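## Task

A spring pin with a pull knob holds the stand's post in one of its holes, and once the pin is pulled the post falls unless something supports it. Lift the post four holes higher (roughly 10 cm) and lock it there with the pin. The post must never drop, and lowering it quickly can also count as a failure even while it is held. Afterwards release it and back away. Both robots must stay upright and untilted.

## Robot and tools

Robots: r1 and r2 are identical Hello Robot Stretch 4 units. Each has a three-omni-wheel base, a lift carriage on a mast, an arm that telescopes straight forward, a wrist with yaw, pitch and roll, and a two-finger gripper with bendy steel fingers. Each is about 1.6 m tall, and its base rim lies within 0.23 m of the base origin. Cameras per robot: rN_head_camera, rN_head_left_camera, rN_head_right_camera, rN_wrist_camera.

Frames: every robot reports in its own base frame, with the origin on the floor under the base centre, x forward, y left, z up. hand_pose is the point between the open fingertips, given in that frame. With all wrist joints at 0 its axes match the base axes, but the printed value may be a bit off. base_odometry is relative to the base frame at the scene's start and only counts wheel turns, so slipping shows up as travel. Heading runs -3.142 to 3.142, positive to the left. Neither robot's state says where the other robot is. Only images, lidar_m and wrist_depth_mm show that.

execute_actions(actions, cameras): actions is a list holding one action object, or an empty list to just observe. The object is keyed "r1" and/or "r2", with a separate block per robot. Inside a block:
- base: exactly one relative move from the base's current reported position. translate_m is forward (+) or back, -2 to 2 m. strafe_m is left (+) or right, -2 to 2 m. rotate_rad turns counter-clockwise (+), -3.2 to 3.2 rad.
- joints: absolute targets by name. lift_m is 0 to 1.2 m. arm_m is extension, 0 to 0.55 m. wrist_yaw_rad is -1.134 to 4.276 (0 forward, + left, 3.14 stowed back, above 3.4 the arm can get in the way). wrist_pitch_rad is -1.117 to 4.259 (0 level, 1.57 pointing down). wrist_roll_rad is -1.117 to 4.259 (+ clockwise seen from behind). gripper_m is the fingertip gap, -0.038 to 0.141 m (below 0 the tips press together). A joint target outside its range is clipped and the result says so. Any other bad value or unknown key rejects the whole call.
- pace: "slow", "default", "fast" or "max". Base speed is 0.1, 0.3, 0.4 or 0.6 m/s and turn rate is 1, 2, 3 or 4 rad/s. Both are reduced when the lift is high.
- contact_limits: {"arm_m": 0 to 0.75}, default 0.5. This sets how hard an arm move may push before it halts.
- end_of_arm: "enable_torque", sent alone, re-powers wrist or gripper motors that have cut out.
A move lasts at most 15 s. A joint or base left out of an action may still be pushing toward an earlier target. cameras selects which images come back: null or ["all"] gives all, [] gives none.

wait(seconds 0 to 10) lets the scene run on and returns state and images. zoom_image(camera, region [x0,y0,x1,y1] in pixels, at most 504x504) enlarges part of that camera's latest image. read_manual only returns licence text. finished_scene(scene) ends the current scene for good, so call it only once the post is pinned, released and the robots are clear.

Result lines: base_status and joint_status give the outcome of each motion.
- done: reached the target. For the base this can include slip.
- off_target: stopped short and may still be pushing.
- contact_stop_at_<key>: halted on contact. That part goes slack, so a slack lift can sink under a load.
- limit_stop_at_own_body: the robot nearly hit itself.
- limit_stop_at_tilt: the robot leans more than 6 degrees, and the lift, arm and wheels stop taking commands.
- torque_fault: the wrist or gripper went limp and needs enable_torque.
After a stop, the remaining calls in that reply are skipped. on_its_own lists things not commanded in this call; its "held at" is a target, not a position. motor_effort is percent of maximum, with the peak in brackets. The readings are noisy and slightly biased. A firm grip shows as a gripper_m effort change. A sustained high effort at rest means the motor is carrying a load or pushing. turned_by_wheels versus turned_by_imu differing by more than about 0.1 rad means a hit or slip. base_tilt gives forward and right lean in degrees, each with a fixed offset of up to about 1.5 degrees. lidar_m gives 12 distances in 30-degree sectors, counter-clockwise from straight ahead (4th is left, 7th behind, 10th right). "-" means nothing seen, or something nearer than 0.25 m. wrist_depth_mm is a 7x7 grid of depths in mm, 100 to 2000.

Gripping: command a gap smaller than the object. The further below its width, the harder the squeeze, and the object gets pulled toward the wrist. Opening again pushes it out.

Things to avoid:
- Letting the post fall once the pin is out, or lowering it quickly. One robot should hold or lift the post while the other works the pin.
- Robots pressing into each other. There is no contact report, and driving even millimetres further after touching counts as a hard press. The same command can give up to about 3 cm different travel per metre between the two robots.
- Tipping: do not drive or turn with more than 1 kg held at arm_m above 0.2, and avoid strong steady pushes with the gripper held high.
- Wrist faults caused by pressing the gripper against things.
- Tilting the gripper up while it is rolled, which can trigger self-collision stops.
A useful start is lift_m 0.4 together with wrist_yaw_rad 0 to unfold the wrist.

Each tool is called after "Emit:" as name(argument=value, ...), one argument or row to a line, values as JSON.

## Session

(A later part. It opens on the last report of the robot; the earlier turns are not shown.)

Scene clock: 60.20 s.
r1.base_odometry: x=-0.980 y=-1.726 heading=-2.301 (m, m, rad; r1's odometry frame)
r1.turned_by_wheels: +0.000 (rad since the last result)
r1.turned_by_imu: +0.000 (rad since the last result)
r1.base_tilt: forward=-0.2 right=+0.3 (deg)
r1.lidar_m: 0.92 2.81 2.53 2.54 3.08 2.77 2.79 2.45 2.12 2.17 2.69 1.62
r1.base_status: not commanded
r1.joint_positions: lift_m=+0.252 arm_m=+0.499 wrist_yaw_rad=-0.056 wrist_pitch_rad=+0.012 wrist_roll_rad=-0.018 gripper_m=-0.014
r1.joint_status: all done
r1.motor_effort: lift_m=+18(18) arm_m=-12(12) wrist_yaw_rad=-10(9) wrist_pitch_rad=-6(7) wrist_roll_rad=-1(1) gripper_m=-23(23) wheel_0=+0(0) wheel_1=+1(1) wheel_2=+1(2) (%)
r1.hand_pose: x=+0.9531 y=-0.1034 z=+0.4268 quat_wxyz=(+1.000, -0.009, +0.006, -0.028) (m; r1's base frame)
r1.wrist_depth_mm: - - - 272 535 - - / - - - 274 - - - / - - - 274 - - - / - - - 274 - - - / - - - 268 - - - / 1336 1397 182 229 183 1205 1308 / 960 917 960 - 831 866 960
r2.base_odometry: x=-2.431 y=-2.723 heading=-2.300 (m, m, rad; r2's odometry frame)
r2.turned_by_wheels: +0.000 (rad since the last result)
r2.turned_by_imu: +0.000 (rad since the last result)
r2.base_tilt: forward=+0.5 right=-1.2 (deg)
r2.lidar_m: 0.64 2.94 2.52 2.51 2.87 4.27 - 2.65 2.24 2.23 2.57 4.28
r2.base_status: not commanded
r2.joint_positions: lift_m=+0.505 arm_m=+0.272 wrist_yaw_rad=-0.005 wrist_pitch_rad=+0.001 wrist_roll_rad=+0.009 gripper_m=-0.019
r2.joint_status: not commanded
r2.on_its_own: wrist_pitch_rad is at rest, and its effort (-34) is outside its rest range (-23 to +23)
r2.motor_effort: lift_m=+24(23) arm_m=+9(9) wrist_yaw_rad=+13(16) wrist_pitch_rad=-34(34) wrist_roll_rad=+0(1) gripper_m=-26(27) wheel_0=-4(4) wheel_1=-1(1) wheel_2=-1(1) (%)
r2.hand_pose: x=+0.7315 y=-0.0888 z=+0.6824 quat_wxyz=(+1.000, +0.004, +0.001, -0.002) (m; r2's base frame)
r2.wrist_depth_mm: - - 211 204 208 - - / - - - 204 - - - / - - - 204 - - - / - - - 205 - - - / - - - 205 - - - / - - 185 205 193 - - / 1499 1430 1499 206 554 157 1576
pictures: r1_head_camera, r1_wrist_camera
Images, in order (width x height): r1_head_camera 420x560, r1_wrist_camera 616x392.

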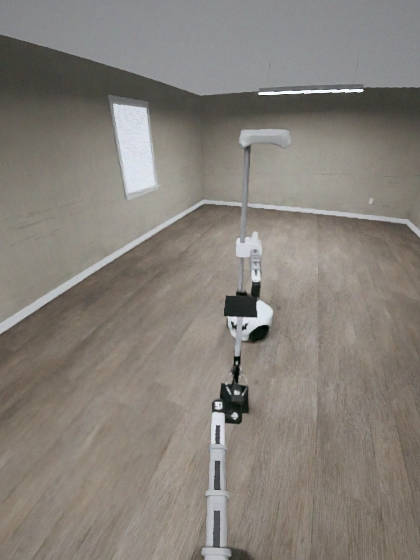

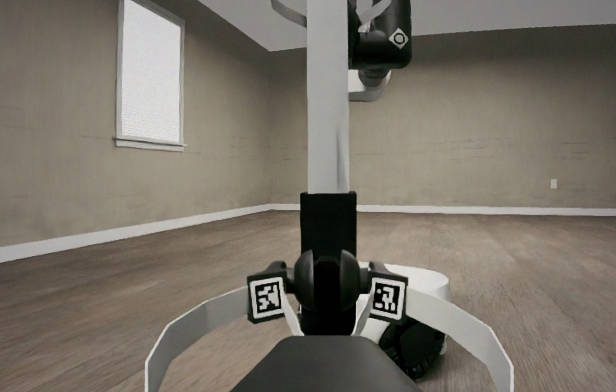

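Emit:
execute_actions(
  actions=[
    {"r2":{"joints":{"lift_m":0.619},"pace":"slow"}},
  ],
  cameras=["r1_wrist_camera","r2_wrist_camera"],
)

Emit:
execute_actions(
  actions=[
    {"r1":{"joints":{"gripper_m":0.06,"arm_m":0.504}}},
  ],
  cameras=[],
)

Emit:
execute_actions(
  actions=[
    {"r2":{"joints":{"lift_m":0.61},"pace":"slow"}},
  ],
  cameras=[],
)

Emit:
execute_actions(
  actions=[
    {"r2":{"joints":{"lift_m":0.6},"pace":"slow"},"r1":{"joints":{"arm_m":0.4}}},
  ],
  cameras=["r1_wrist_camera","r2_wrist_camera"],
)

Scene clock: 71.73 s.
torque_fault: r2.wrist_pitch_rad switched itself off since the last result.
r1.base_odometry: x=-0.980 y=-1.726 heading=-2.301 (m, m, rad; r1's odometry frame)
r1.turned_by_wheels: +0.000 (rad since the last result)
r1.turned_by_imu: +0.000 (rad since the last result)
r1.base_tilt: forward=-0.2 right=+0.2 (deg)
r1.lidar_m: 0.92 2.84 2.53 2.56 3.11 2.77 2.78 2.44 2.13 2.16 2.66 1.63
r1.base_status: not commanded
r1.joint_positions: lift_m=+0.252 arm_m=+0.499 wrist_yaw_rad=-0.056 wrist_pitch_rad=+0.012 wrist_roll_rad=-0.018 gripper_m=-0.014
r1.joint_status: not commanded
r1.motor_effort: lift_m=+18(18) arm_m=-12(11) wrist_yaw_rad=-10(10) wrist_pitch_rad=-7(7) wrist_roll_rad=-1(1) gripper_m=-26(24) wheel_0=+0(0) wheel_1=+1(1) wheel_2=+1(1) (%)
r1.hand_pose: x=+0.9531 y=-0.1035 z=+0.4268 quat_wxyz=(+1.000, -0.009, +0.006, -0.028) (m; r1's base frame)
r1.wrist_depth_mm: - - - 272 - - - / - - - 274 - - - / - - - 276 - - - / - - - 273 - - - / - - - 268 - - - / 1336 1397 182 230 183 1229 1255 / 960 917 946 - 842 878 976
r2.base_odometry: x=-2.431 y=-2.723 heading=-2.300 (m, m, rad; r2's odometry frame)
r2.turned_by_wheels: +0.000 (rad since the last result)
r2.turned_by_imu: +0.001 (rad since the last result)
r2.base_tilt: forward=+0.6 right=-1.3 (deg)
r2.lidar_m: 0.64 2.96 2.50 2.50 2.88 4.27 - 2.66 2.24 2.24 2.56 4.30
r2.base_status: not commanded
r2.joint_positions: lift_m=+0.618 arm_m=+0.274 wrist_yaw_rad=+0.005 wrist_pitch_rad=+0.387 wrist_roll_rad=+0.009 gripper_m=-0.019
r2.joint_status: all done
r2.on_its_own: wrist_pitch_rad is off since a torque_fault, until you send "end_of_arm": "enable_torque" (its first target -0.010 is given up)
r2.motor_effort: lift_m=+25(34) arm_m=-2(9) wrist_yaw_rad=-13(13) wrist_pitch_rad=-1(100) wrist_roll_rad=+0(1) gripper_m=-39(38) wheel_0=-5(5) wheel_1=-2(2) wheel_2=+4(4) (%)
r2.hand_pose: x=+0.7129 y=-0.0861 z=+0.6877 quat_wxyz=(+0.981, +0.004, +0.192, +0.002) (m; r2's base frame)
r2.wrist_depth_mm: - - - 169 187 - - / - - - 181 - - - / - - - 191 - - - / - - - 202 - - - / 1576 1537 1576 216 1397 1537 1537 / 1205 1229 185 222 196 1229 1205 / 1025 991 991 235 976 156 1025
pictures: r1_wrist_camera, r2_wrist_camera
Images, in order (width x height): r1_wrist_camera 616x392, r2_wrist_camera 616x392.

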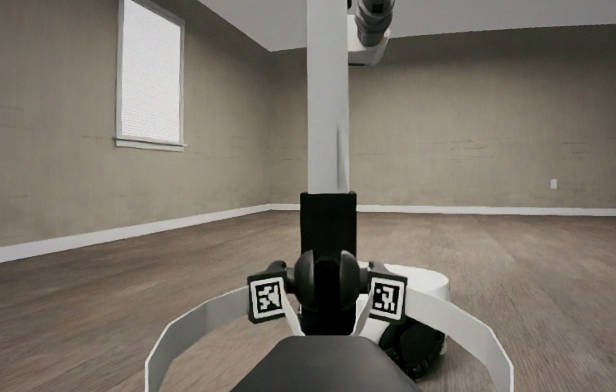

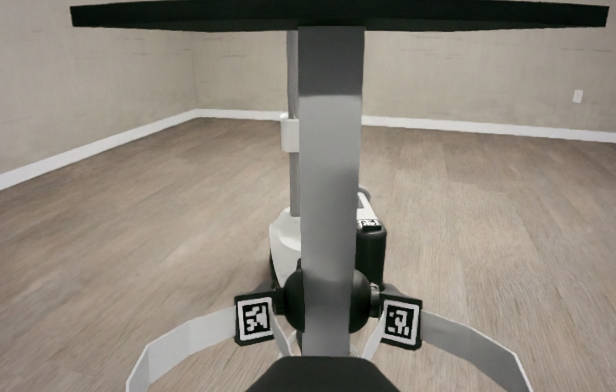

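Scene clock: 73.23 s.
r1.base_odometry: x=-0.980 y=-1.726 heading=-2.301 (m, m, rad; r1's odometry frame)
r1.turned_by_wheels: +0.000 (rad since the last result)
r1.turned_by_imu: +0.000 (rad since the last result)
r1.base_tilt: forward=-0.2 right=+0.3 (deg)
r1.lidar_m: 0.90 2.82 2.53 2.57 3.09 2.77 2.78 2.45 2.14 2.18 2.68 1.63
r1.base_status: not commanded
r1.joint_positions: lift_m=+0.252 arm_m=+0.502 wrist_yaw_rad=-0.060 wrist_pitch_rad=+0.012 wrist_roll_rad=-0.018 gripper_m=+0.060
r1.joint_status: all done
r1.motor_effort: lift_m=+18(17) arm_m=+9(10) wrist_yaw_rad=+1(9) wrist_pitch_rad=-6(7) wrist_roll_rad=-1(2) gripper_m=-7(18) wheel_0=+2(3) wheel_1=+1(1) wheel_2=-2(2) (%)
r1.hand_pose: x=+0.9561 y=-0.1046 z=+0.4269 quat_wxyz=(+0.999, -0.009, +0.006, -0.030) (m; r1's base frame)
r1.wrist_depth_mm: - - - 271 - - - / - - - 270 - - - / - - - 272 - - - / - - - 272 - - - / - - - 266 - - - / 1336 1397 1182 268 198 1229 1281 / 946 946 946 - 831 917 931
r2.base_odometry: x=-2.431 y=-2.723 heading=-2.300 (m, m, rad; r2's odometry frame)
r2.turned_by_wheels: +0.000 (rad since the last result)
r2.turned_by_imu: +0.000 (rad since the last result)
r2.base_tilt: forward=+0.6 right=-1.2 (deg)
r2.lidar_m: 0.64 2.95 2.52 2.51 2.86 4.26 - 2.62 2.25 2.25 2.57 4.31
r2.base_status: not commanded
r2.joint_positions: lift_m=+0.618 arm_m=+0.274 wrist_yaw_rad=+0.005 wrist_pitch_rad=+0.387 wrist_roll_rad=+0.009 gripper_m=-0.019
r2.joint_status: not commanded
r2.on_its_own: wrist_pitch_rad is off since a torque_fault, until you send "end_of_arm": "enable_torque" (its first target -0.010 is given up)
r2.motor_effort: lift_m=+25(25) arm_m=-2(2) wrist_yaw_rad=-13(12) wrist_pitch_rad=-1(1) wrist_roll_rad=+0(1) gripper_m=-36(39) wheel_0=-5(5) wheel_1=-2(2) wheel_2=+4(5) (%)
r2.hand_pose: x=+0.7129 y=-0.0861 z=+0.6877 quat_wxyz=(+0.981, +0.004, +0.192, +0.002) (m; r2's base frame)
r2.wrist_depth_mm: - - - 169 188 - - / - - - 180 - - - / - - - 190 - - - / - - - 202 - - - / 1537 1499 1537 216 1397 1537 1537 / 1205 1205 185 222 196 1255 1205 / 1008 991 1008 235 991 156 1025
pictures: none
No camera images: the call's "cameras" was empty. Leave "cameras" out to get every camera's image.

Scene clock: 73.93 s.
r1.base_odometry: x=-0.980 y=-1.726 heading=-2.301 (m, m, rad; r1's odometry frame)
r1.turned_by_wheels: +0.000 (rad since the last result)
r1.turned_by_imu: +0.000 (rad since the last result)
r1.base_tilt: forward=-0.2 right=+0.3 (deg)
r1.lidar_m: 0.92 2.82 2.53 2.57 3.10 2.76 2.77 2.41 2.11 2.16 2.68 1.62
r1.base_status: not commanded
r1.joint_positions: lift_m=+0.252 arm_m=+0.502 wrist_yaw_rad=-0.060 wrist_pitch_rad=+0.012 wrist_roll_rad=-0.018 gripper_m=+0.060
r1.joint_status: not commanded
r1.motor_effort: lift_m=+18(18) arm_m=+9(9) wrist_yaw_rad=+1(1) wrist_pitch_rad=-4(5) wrist_roll_rad=-1(1) gripper_m=-3(4) wheel_0=+2(3) wheel_1=+1(1) wheel_2=-2(2) (%)
r1.hand_pose: x=+0.9561 y=-0.1046 z=+0.4269 quat_wxyz=(+0.999, -0.009, +0.006, -0.030) (m; r1's base frame)
r1.wrist_depth_mm: - - - 268 - - - / - - - 270 - - - / - - - 272 - - - / - - - 273 - - - / - - - 266 - - - / 1366 1366 1182 267 198 1205 1281 / 960 931 976 - 820 904 960
r2.base_odometry: x=-2.431 y=-2.723 heading=-2.300 (m, m, rad; r2's odometry frame)
r2.turned_by_wheels: +0.000 (rad since the last result)
r2.turned_by_imu: +0.000 (rad since the last result)
r2.base_tilt: forward=+0.5 right=-1.3 (deg)
r2.lidar_m: 0.63 2.95 2.51 2.50 2.86 4.25 - 2.64 2.24 2.24 2.57 4.26
r2.base_status: not commanded
r2.joint_positions: lift_m=+0.610 arm_m=+0.274 wrist_yaw_rad=+0.001 wrist_pitch_rad=+0.371 wrist_roll_rad=+0.009 gripper_m=-0.019
r2.joint_status: all done
r2.on_its_own: wrist_pitch_rad is off since a torque_fault, until you send "end_of_arm": "enable_torque" (its first target -0.010 is given up)
r2.motor_effort: lift_m=+14(25) arm_m=-2(2) wrist_yaw_rad=-3(16) wrist_pitch_rad=-1(1) wrist_roll_rad=-1(1) gripper_m=-33(38) wheel_0=-5(5) wheel_1=-2(2) wheel_2=+5(4) (%)
r2.hand_pose: x=+0.7143 y=-0.0871 z=+0.6839 quat_wxyz=(+0.983, +0.004, +0.184, +0.000) (m; r2's base frame)
r2.wrist_depth_mm: - - - 171 180 - - / - - - 182 - - - / - - - 191 - - - / - - - 203 - - - / 1576 1576 1576 215 1464 1618 1576 / 1229 1229 184 220 195 1229 1229 / 1042 976 1008 234 991 156 1025
pictures: none
No camera images: the call's "cameras" was empty. Leave "cameras" out to get every camera's image.

Scene clock: 75.23 s.
r1.base_odometry: x=-0.980 y=-1.726 heading=-2.301 (m, m, rad; r1's odometry frame)
r1.turned_by_wheels: +0.000 (rad since the last result)
r1.turned_by_imu: +0.000 (rad since the last result)
r1.base_tilt: forward=-0.2 right=+0.3 (deg)
r1.lidar_m: 0.92 2.82 2.53 2.55 3.09 2.77 2.78 2.43 2.15 2.18 2.66 1.63
r1.base_status: not commanded
r1.joint_positions: lift_m=+0.252 arm_m=+0.402 wrist_yaw_rad=-0.060 wrist_pitch_rad=+0.012 wrist_roll_rad=-0.018 gripper_m=+0.060
r1.joint_status: all done
r1.motor_effort: lift_m=+18(18) arm_m=-8(7) wrist_yaw_rad=+2(2) wrist_pitch_rad=-5(8) wrist_roll_rad=-1(1) gripper_m=-3(5) wheel_0=+3(3) wheel_1=+1(1) wheel_2=-2(2) (%)
r1.hand_pose: x=+0.8551 y=-0.1046 z=+0.4268 quat_wxyz=(+0.999, -0.009, +0.006, -0.030) (m; r1's base frame)
r1.wrist_depth_mm: - - - 891 - - - / - - - - - - - / - - - - - - - / - - - - - - - / - - - 373 - - - / 1366 1336 1182 373 198 1308 1281 / 960 931 946 - 960 904 946
r2.base_odometry: x=-2.431 y=-2.723 heading=-2.300 (m, m, rad; r2's odometry frame)
r2.turned_by_wheels: +0.000 (rad since the last result)
r2.turned_by_imu: +0.000 (rad since the last result)
r2.base_tilt: forward=+0.4 right=-1.3 (deg)
r2.lidar_m: 0.63 2.94 2.53 2.52 2.86 4.27 - 2.63 2.25 2.23 2.54 4.30
r2.base_status: not commanded
r2.joint_positions: lift_m=+0.601 arm_m=+0.274 wrist_yaw_rad=-0.004 wrist_pitch_rad=+0.340 wrist_roll_rad=+0.009 gripper_m=-0.019
r2.joint_status: all done
r2.on_its_own: wrist_pitch_rad is off since a torque_fault, until you send "end_of_arm": "enable_torque" (its first target -0.010 is given up)
r2.motor_effort: lift_m=+11(14) arm_m=-2(2) wrist_yaw_rad=+11(13) wrist_pitch_rad=-1(1) wrist_roll_rad=-1(1) gripper_m=-26(34) wheel_0=-5(5) wheel_1=-1(1) wheel_2=+0(4) (%)
r2.hand_pose: x=+0.7169 y=-0.0885 z=+0.6824 quat_wxyz=(+0.986, +0.005, +0.169, -0.003) (m; r2's base frame)
r2.wrist_depth_mm: - - 216 172 177 - - / - - - 182 - - - / - - - 192 - - - / - - - 203 - - - / 1708 1661 1708 214 1576 1661 1661 / 1255 1281 184 219 194 1281 1281 / 1042 1008 1025 229 991 157 1042
pictures: r1_wrist_camera, r2_wrist_camera
Images, in order (width x height): r1_wrist_camera 616x392, r2_wrist_camera 616x392.

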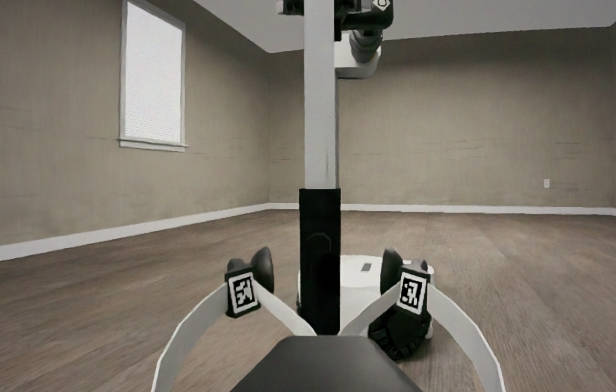

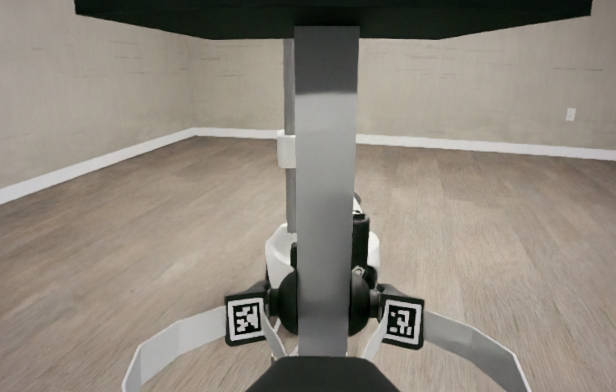

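The pin wasn't out. Regrip both and pull further.

Emit:
execute_actions(
  actions=[
    {"r2":{"end_of_arm":"enable_torque"},"r1":{"joints":{"arm_m":0.518,"wrist_yaw_rad":-0.05}}},
  ],
  cameras=[],
)

Emit:
execute_actions(
  actions=[
    {"r2":{"joints":{"gripper_m":0.05}}},
  ],
  cameras=[],
)

Emit:
execute_actions(
  actions=[
    {"r2":{"joints":{"arm_m":0.288,"gripper_m":-0.025}},"r1":{"joints":{"gripper_m":-0.025}}},
  ],
  cameras=["r1_wrist_camera","r2_wrist_camera"],
)

Emit:
execute_actions(
  actions=[
    {"r2":{"joints":{"lift_m":0.605},"pace":"slow"},"r1":{"joints":{"arm_m":0.493},"pace":"slow"}},
  ],
  cameras=["r1_wrist_camera","r2_wrist_camera"],
)

Scene clock: 85.20 s.
r1.base_odometry: x=-0.980 y=-1.726 heading=-2.301 (m, m, rad; r1's odometry frame)
r1.turned_by_wheels: +0.000 (rad since the last result)
r1.turned_by_imu: +0.000 (rad since the last result)
r1.base_tilt: forward=-0.1 right=+0.3 (deg)
r1.lidar_m: 0.93 2.82 2.53 2.56 3.08 2.77 2.79 2.44 2.12 2.17 2.67 1.63
r1.base_status: not commanded
r1.joint_positions: lift_m=+0.252 arm_m=+0.516 wrist_yaw_rad=-0.050 wrist_pitch_rad=+0.012 wrist_roll_rad=-0.018 gripper_m=+0.060
r1.joint_status: all done
r1.motor_effort: lift_m=+18(18) arm_m=+9(9) wrist_yaw_rad=+2(3) wrist_pitch_rad=-5(7) wrist_roll_rad=-1(1) gripper_m=-2(4) wheel_0=+3(3) wheel_1=+1(2) wheel_2=-2(2) (%)
r1.hand_pose: x=+0.9711 y=-0.1017 z=+0.4269 quat_wxyz=(+1.000, -0.009, +0.006, -0.025) (m; r1's base frame)
r1.wrist_depth_mm: - - - - - - - / - - - - - - - / - - - - - - - / - - - 256 - - - / - - - 252 - - - / 1308 1336 1205 254 199 1255 1336 / 960 960 976 - 809 878 960
r2.base_odometry: x=-2.431 y=-2.723 heading=-2.300 (m, m, rad; r2's odometry frame)
r2.turned_by_wheels: +0.000 (rad since the last result)
r2.turned_by_imu: +0.001 (rad since the last result)
r2.base_tilt: forward=+0.7 right=-1.2 (deg)
r2.lidar_m: 0.64 2.94 2.50 2.51 2.89 4.27 - 2.66 2.25 2.24 2.55 4.28
r2.base_status: not commanded
r2.joint_positions: lift_m=+0.601 arm_m=+0.274 wrist_yaw_rad=-0.004 wrist_pitch_rad=+0.340 wrist_roll_rad=+0.009 gripper_m=-0.019
r2.joint_status: not commanded
r2.end_of_arm: enable_torque: each motor that was off is on again
r2.on_its_own: wrist_pitch_rad is held at +0.340, not at its first target -0.010, since a torque_fault
r2.motor_effort: lift_m=+11(11) arm_m=-2(2) wrist_yaw_rad=+11(11) wrist_pitch_rad=+0(1) wrist_roll_rad=-1(1) gripper_m=-28(26) wheel_0=-5(5) wheel_1=-2(1) wheel_2=+0(0) (%)
r2.hand_pose: x=+0.7169 y=-0.0885 z=+0.6824 quat_wxyz=(+0.986, +0.005, +0.169, -0.003) (m; r2's base frame)
r2.wrist_depth_mm: - - 216 172 177 - - / - - - 182 - - - / - - - 191 - - - / - - - 203 - - - / 1661 1661 1661 214 1576 1661 1618 / 1255 1281 183 219 195 1281 1255 / 1042 1008 1025 229 991 157 1042
pictures: none
No camera images: the call's "cameras" was empty. Leave "cameras" out to get every camera's image.

Scene clock: 86.63 s.
r1.base_odometry: x=-0.980 y=-1.726 heading=-2.301 (m, m, rad; r1's odometry frame)
r1.turned_by_wheels: +0.000 (rad since the last result)
r1.turned_by_imu: +0.000 (rad since the last result)
r1.base_tilt: forward=-0.1 right=+0.4 (deg)
r1.lidar_m: 0.92 2.81 2.55 2.55 3.07 2.77 2.79 2.45 2.11 2.18 2.67 1.62
r1.base_status: not commanded
r1.joint_positions: lift_m=+0.252 arm_m=+0.516 wrist_yaw_rad=-0.050 wrist_pitch_rad=+0.012 wrist_roll_rad=-0.018 gripper_m=+0.060
r1.joint_status: not commanded
r1.motor_effort: lift_m=+18(17) arm_m=+9(9) wrist_yaw_rad=+2(1) wrist_pitch_rad=-7(6) wrist_roll_rad=-1(1) gripper_m=-5(0) wheel_0=+3(2) wheel_1=+1(1) wheel_2=-2(2) (%)
r1.hand_pose: x=+0.9711 y=-0.1017 z=+0.4269 quat_wxyz=(+1.000, -0.009, +0.006, -0.025) (m; r1's base frame)
r1.wrist_depth_mm: - - - - - - - / - - - - - - - / - - - - - - - / - - - 259 - - - / - - - 251 - - - / 1308 1397 1160 254 199 1255 1308 / 946 946 960 - 820 866 946
r2.base_odometry: x=-2.431 y=-2.723 heading=-2.300 (m, m, rad; r2's odometry frame)
r2.turned_by_wheels: +0.000 (rad since the last result)
r2.turned_by_imu: +0.000 (rad since the last result)
r2.base_tilt: forward=+0.5 right=-1.1 (deg)
r2.lidar_m: 0.64 2.94 2.51 2.52 2.87 4.28 - 2.65 2.24 2.23 2.56 4.28
r2.base_status: not commanded
r2.joint_positions: lift_m=+0.600 arm_m=+0.274 wrist_yaw_rad=+0.000 wrist_pitch_rad=+0.342 wrist_roll_rad=+0.009 gripper_m=+0.050
r2.joint_status: all done
r2.on_its_own: wrist_pitch_rad is held at +0.340, not at its first target -0.010, since a torque_fault
r2.motor_effort: lift_m=+13(13) arm_m=+0(2) wrist_yaw_rad=+2(17) wrist_pitch_rad=-4(6) wrist_roll_rad=-1(1) gripper_m=-4(30) wheel_0=-3(5) wheel_1=-2(2) wheel_2=-4(4) (%)
r2.hand_pose: x=+0.7166 y=-0.0875 z=+0.6818 quat_wxyz=(+0.985, +0.004, +0.170, -0.001) (m; r2's base frame)
r2.wrist_depth_mm: - - - 174 208 - - / - - - 183 - - - / - - - 193 - - - / - - - 202 - - - / 1661 1661 1708 214 1499 1661 1661 / 1255 1281 201 222 205 1281 1229 / 1042 1042 1042 158 1042 1008 1025
pictures: none
No camera images: the call's "cameras" was empty. Leave "cameras" out to get every camera's image.

Scene clock: 88.20 s.
r1.base_odometry: x=-0.980 y=-1.727 heading=-2.301 (m, m, rad; r1's odometry frame)
r1.turned_by_wheels: +0.000 (rad since the last result)
r1.turned_by_imu: -0.001 (rad since the last result)
r1.base_tilt: forward=-0.1 right=+0.3 (deg)
r1.lidar_m: 0.94 2.81 2.54 2.56 3.09 2.77 2.80 2.42 2.12 2.17 2.66 1.64
r1.base_status: not commanded
r1.joint_positions: lift_m=+0.252 arm_m=+0.517 wrist_yaw_rad=-0.046 wrist_pitch_rad=+0.013 wrist_roll_rad=-0.018 gripper_m=-0.024
r1.joint_status: all done
r1.motor_effort: lift_m=+18(18) arm_m=+3(9) wrist_yaw_rad=-9(9) wrist_pitch_rad=-7(8) wrist_roll_rad=-1(1) gripper_m=-26(28) wheel_0=-4(4) wheel_1=-2(1) wheel_2=+2(3) (%)
r1.hand_pose: x=+0.9725 y=-0.1007 z=+0.4267 quat_wxyz=(+1.000, -0.009, +0.007, -0.023) (m; r1's base frame)
r1.wrist_depth_mm: - - - - - - - / - - - - - - - / - - - - - - - / - - - 255 - - - / - - - 250 - - - / 1308 1336 181 209 186 1205 1308 / 960 904 976 - 798 878 946
r2.base_odometry: x=-2.431 y=-2.723 heading=-2.300 (m, m, rad; r2's odometry frame)
r2.turned_by_wheels: +0.001 (rad since the last result)
r2.turned_by_imu: -0.010 (rad since the last result)
r2.base_tilt: forward=+0.6 right=-1.3 (deg)
r2.lidar_m: 0.64 2.94 2.52 2.50 2.85 4.29 - 2.68 2.25 2.24 2.54 4.21
r2.base_status: not commanded
r2.joint_positions: lift_m=+0.600 arm_m=+0.289 wrist_yaw_rad=+0.011 wrist_pitch_rad=+0.338 wrist_roll_rad=+0.009 gripper_m=-0.024
r2.joint_status: all done
r2.on_its_own: wrist_pitch_rad is held at +0.340, not at its first target -0.010, since a torque_fault; wrist_yaw_rad is at rest, and its effort (-30) is outside its rest range (-13 to +13)
r2.motor_effort: lift_m=+17(17) arm_m=-6(4) wrist_yaw_rad=-30(31) wrist_pitch_rad=+7(8) wrist_roll_rad=-1(1) gripper_m=-40(38) wheel_0=-7(7) wheel_1=-2(2) wheel_2=+8(8) (%)
r2.hand_pose: x=+0.7330 y=-0.0844 z=+0.6827 quat_wxyz=(+0.986, +0.003, +0.168, +0.005) (m; r2's base frame)
r2.wrist_depth_mm: - - - 155 - - - / - - - 162 - - - / - - - 171 - - - / - - - 180 - - - / 1661 1661 1708 192 1576 1661 1618 / 1281 1281 183 198 193 1281 1281 / 1042 991 1042 206 1042 152 1025
pictures: r1_wrist_camera, r2_wrist_camera
Images, in order (width x height): r1_wrist_camera 616x392, r2_wrist_camera 616x392.

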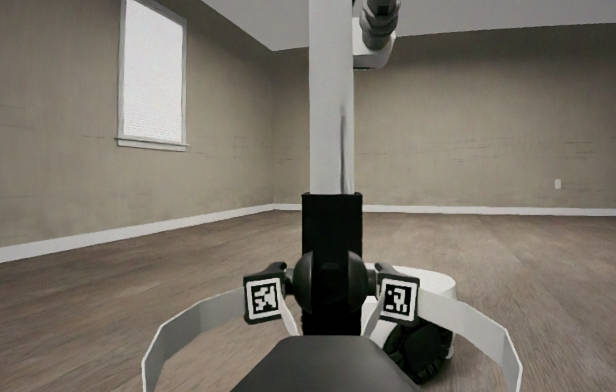

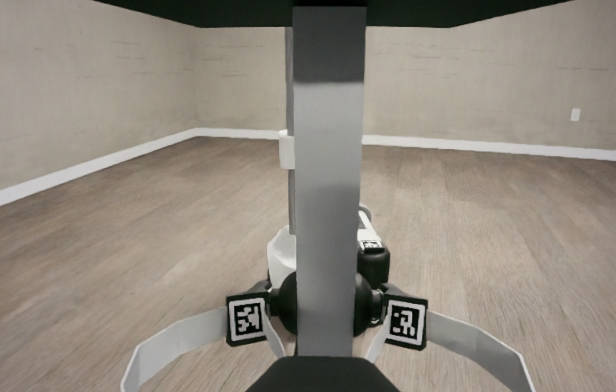

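Scene clock: 89.63 s.
r1.base_odometry: x=-0.980 y=-1.726 heading=-2.301 (m, m, rad; r1's odometry frame)
r1.turned_by_wheels: +0.000 (rad since the last result)
r1.turned_by_imu: +0.000 (rad since the last result)
r1.base_tilt: forward=-0.3 right=+0.4 (deg)
r1.lidar_m: 0.94 2.82 2.53 2.55 3.08 2.77 2.77 2.42 2.11 2.16 2.66 1.63
r1.base_status: not commanded
r1.joint_positions: lift_m=+0.252 arm_m=+0.495 wrist_yaw_rad=-0.050 wrist_pitch_rad=+0.012 wrist_roll_rad=-0.018 gripper_m=-0.025
r1.joint_status: all done
r1.motor_effort: lift_m=+18(18) arm_m=-9(13) wrist_yaw_rad=+3(16) wrist_pitch_rad=-6(9) wrist_roll_rad=-1(1) gripper_m=-18(29) wheel_0=+2(4) wheel_1=+1(2) wheel_2=-1(3) (%)
r1.hand_pose: x=+0.9491 y=-0.1018 z=+0.4269 quat_wxyz=(+1.000, -0.009, +0.006, -0.025) (m; r1's base frame)
r1.wrist_depth_mm: - - - - - - - / - - - - - - - / - - - - - - - / - - - 281 - - - / - - - 273 - - - / 1366 1366 1182 204 184 1336 1308 / 991 931 960 - 820 878 946
r2.base_odometry: x=-2.431 y=-2.723 heading=-2.300 (m, m, rad; r2's odometry frame)
r2.turned_by_wheels: +0.000 (rad since the last result)
r2.turned_by_imu: +0.000 (rad since the last result)
r2.base_tilt: forward=+0.7 right=-1.1 (deg)
r2.lidar_m: 0.63 2.96 2.52 2.51 2.85 4.27 - 2.67 2.24 2.22 2.58 4.23
r2.base_status: not commanded
r2.joint_positions: lift_m=+0.604 arm_m=+0.289 wrist_yaw_rad=+0.011 wrist_pitch_rad=+0.339 wrist_roll_rad=+0.009 gripper_m=-0.024
r2.joint_status: all done
r2.on_its_own: wrist_pitch_rad is held at +0.340, not at its first target -0.010, since a torque_fault; wrist_yaw_rad is at rest, and its effort (-31) is outside its rest range (-13 to +13)
r2.motor_effort: lift_m=+25(26) arm_m=-6(6) wrist_yaw_rad=-31(33) wrist_pitch_rad=+5(8) wrist_roll_rad=-1(1) gripper_m=-39(39) wheel_0=-7(7) wheel_1=-2(3) wheel_2=+8(8) (%)
r2.hand_pose: x=+0.7330 y=-0.0844 z=+0.6868 quat_wxyz=(+0.986, +0.003, +0.168, +0.005) (m; r2's base frame)
r2.wrist_depth_mm: - - - 155 - - - / - - - 163 - - - / - - - 171 - - - / - - - 179 - - - / 1708 1708 1661 191 1464 1661 1618 / 1281 1308 183 199 194 1281 1281 / 1042 1008 1042 206 1042 152 1042
pictures: r1_wrist_camera, r2_wrist_camera
Images, in order (width x height): r1_wrist_camera 616x392, r2_wrist_camera 616x392.

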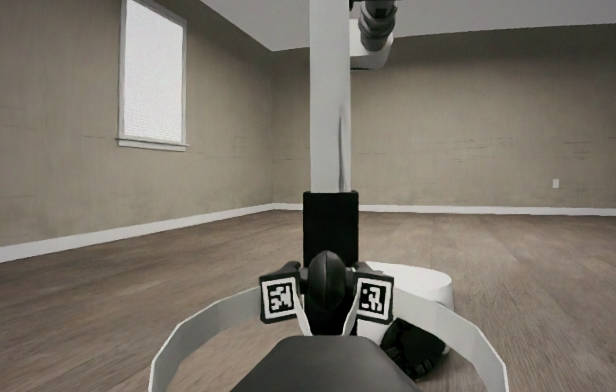

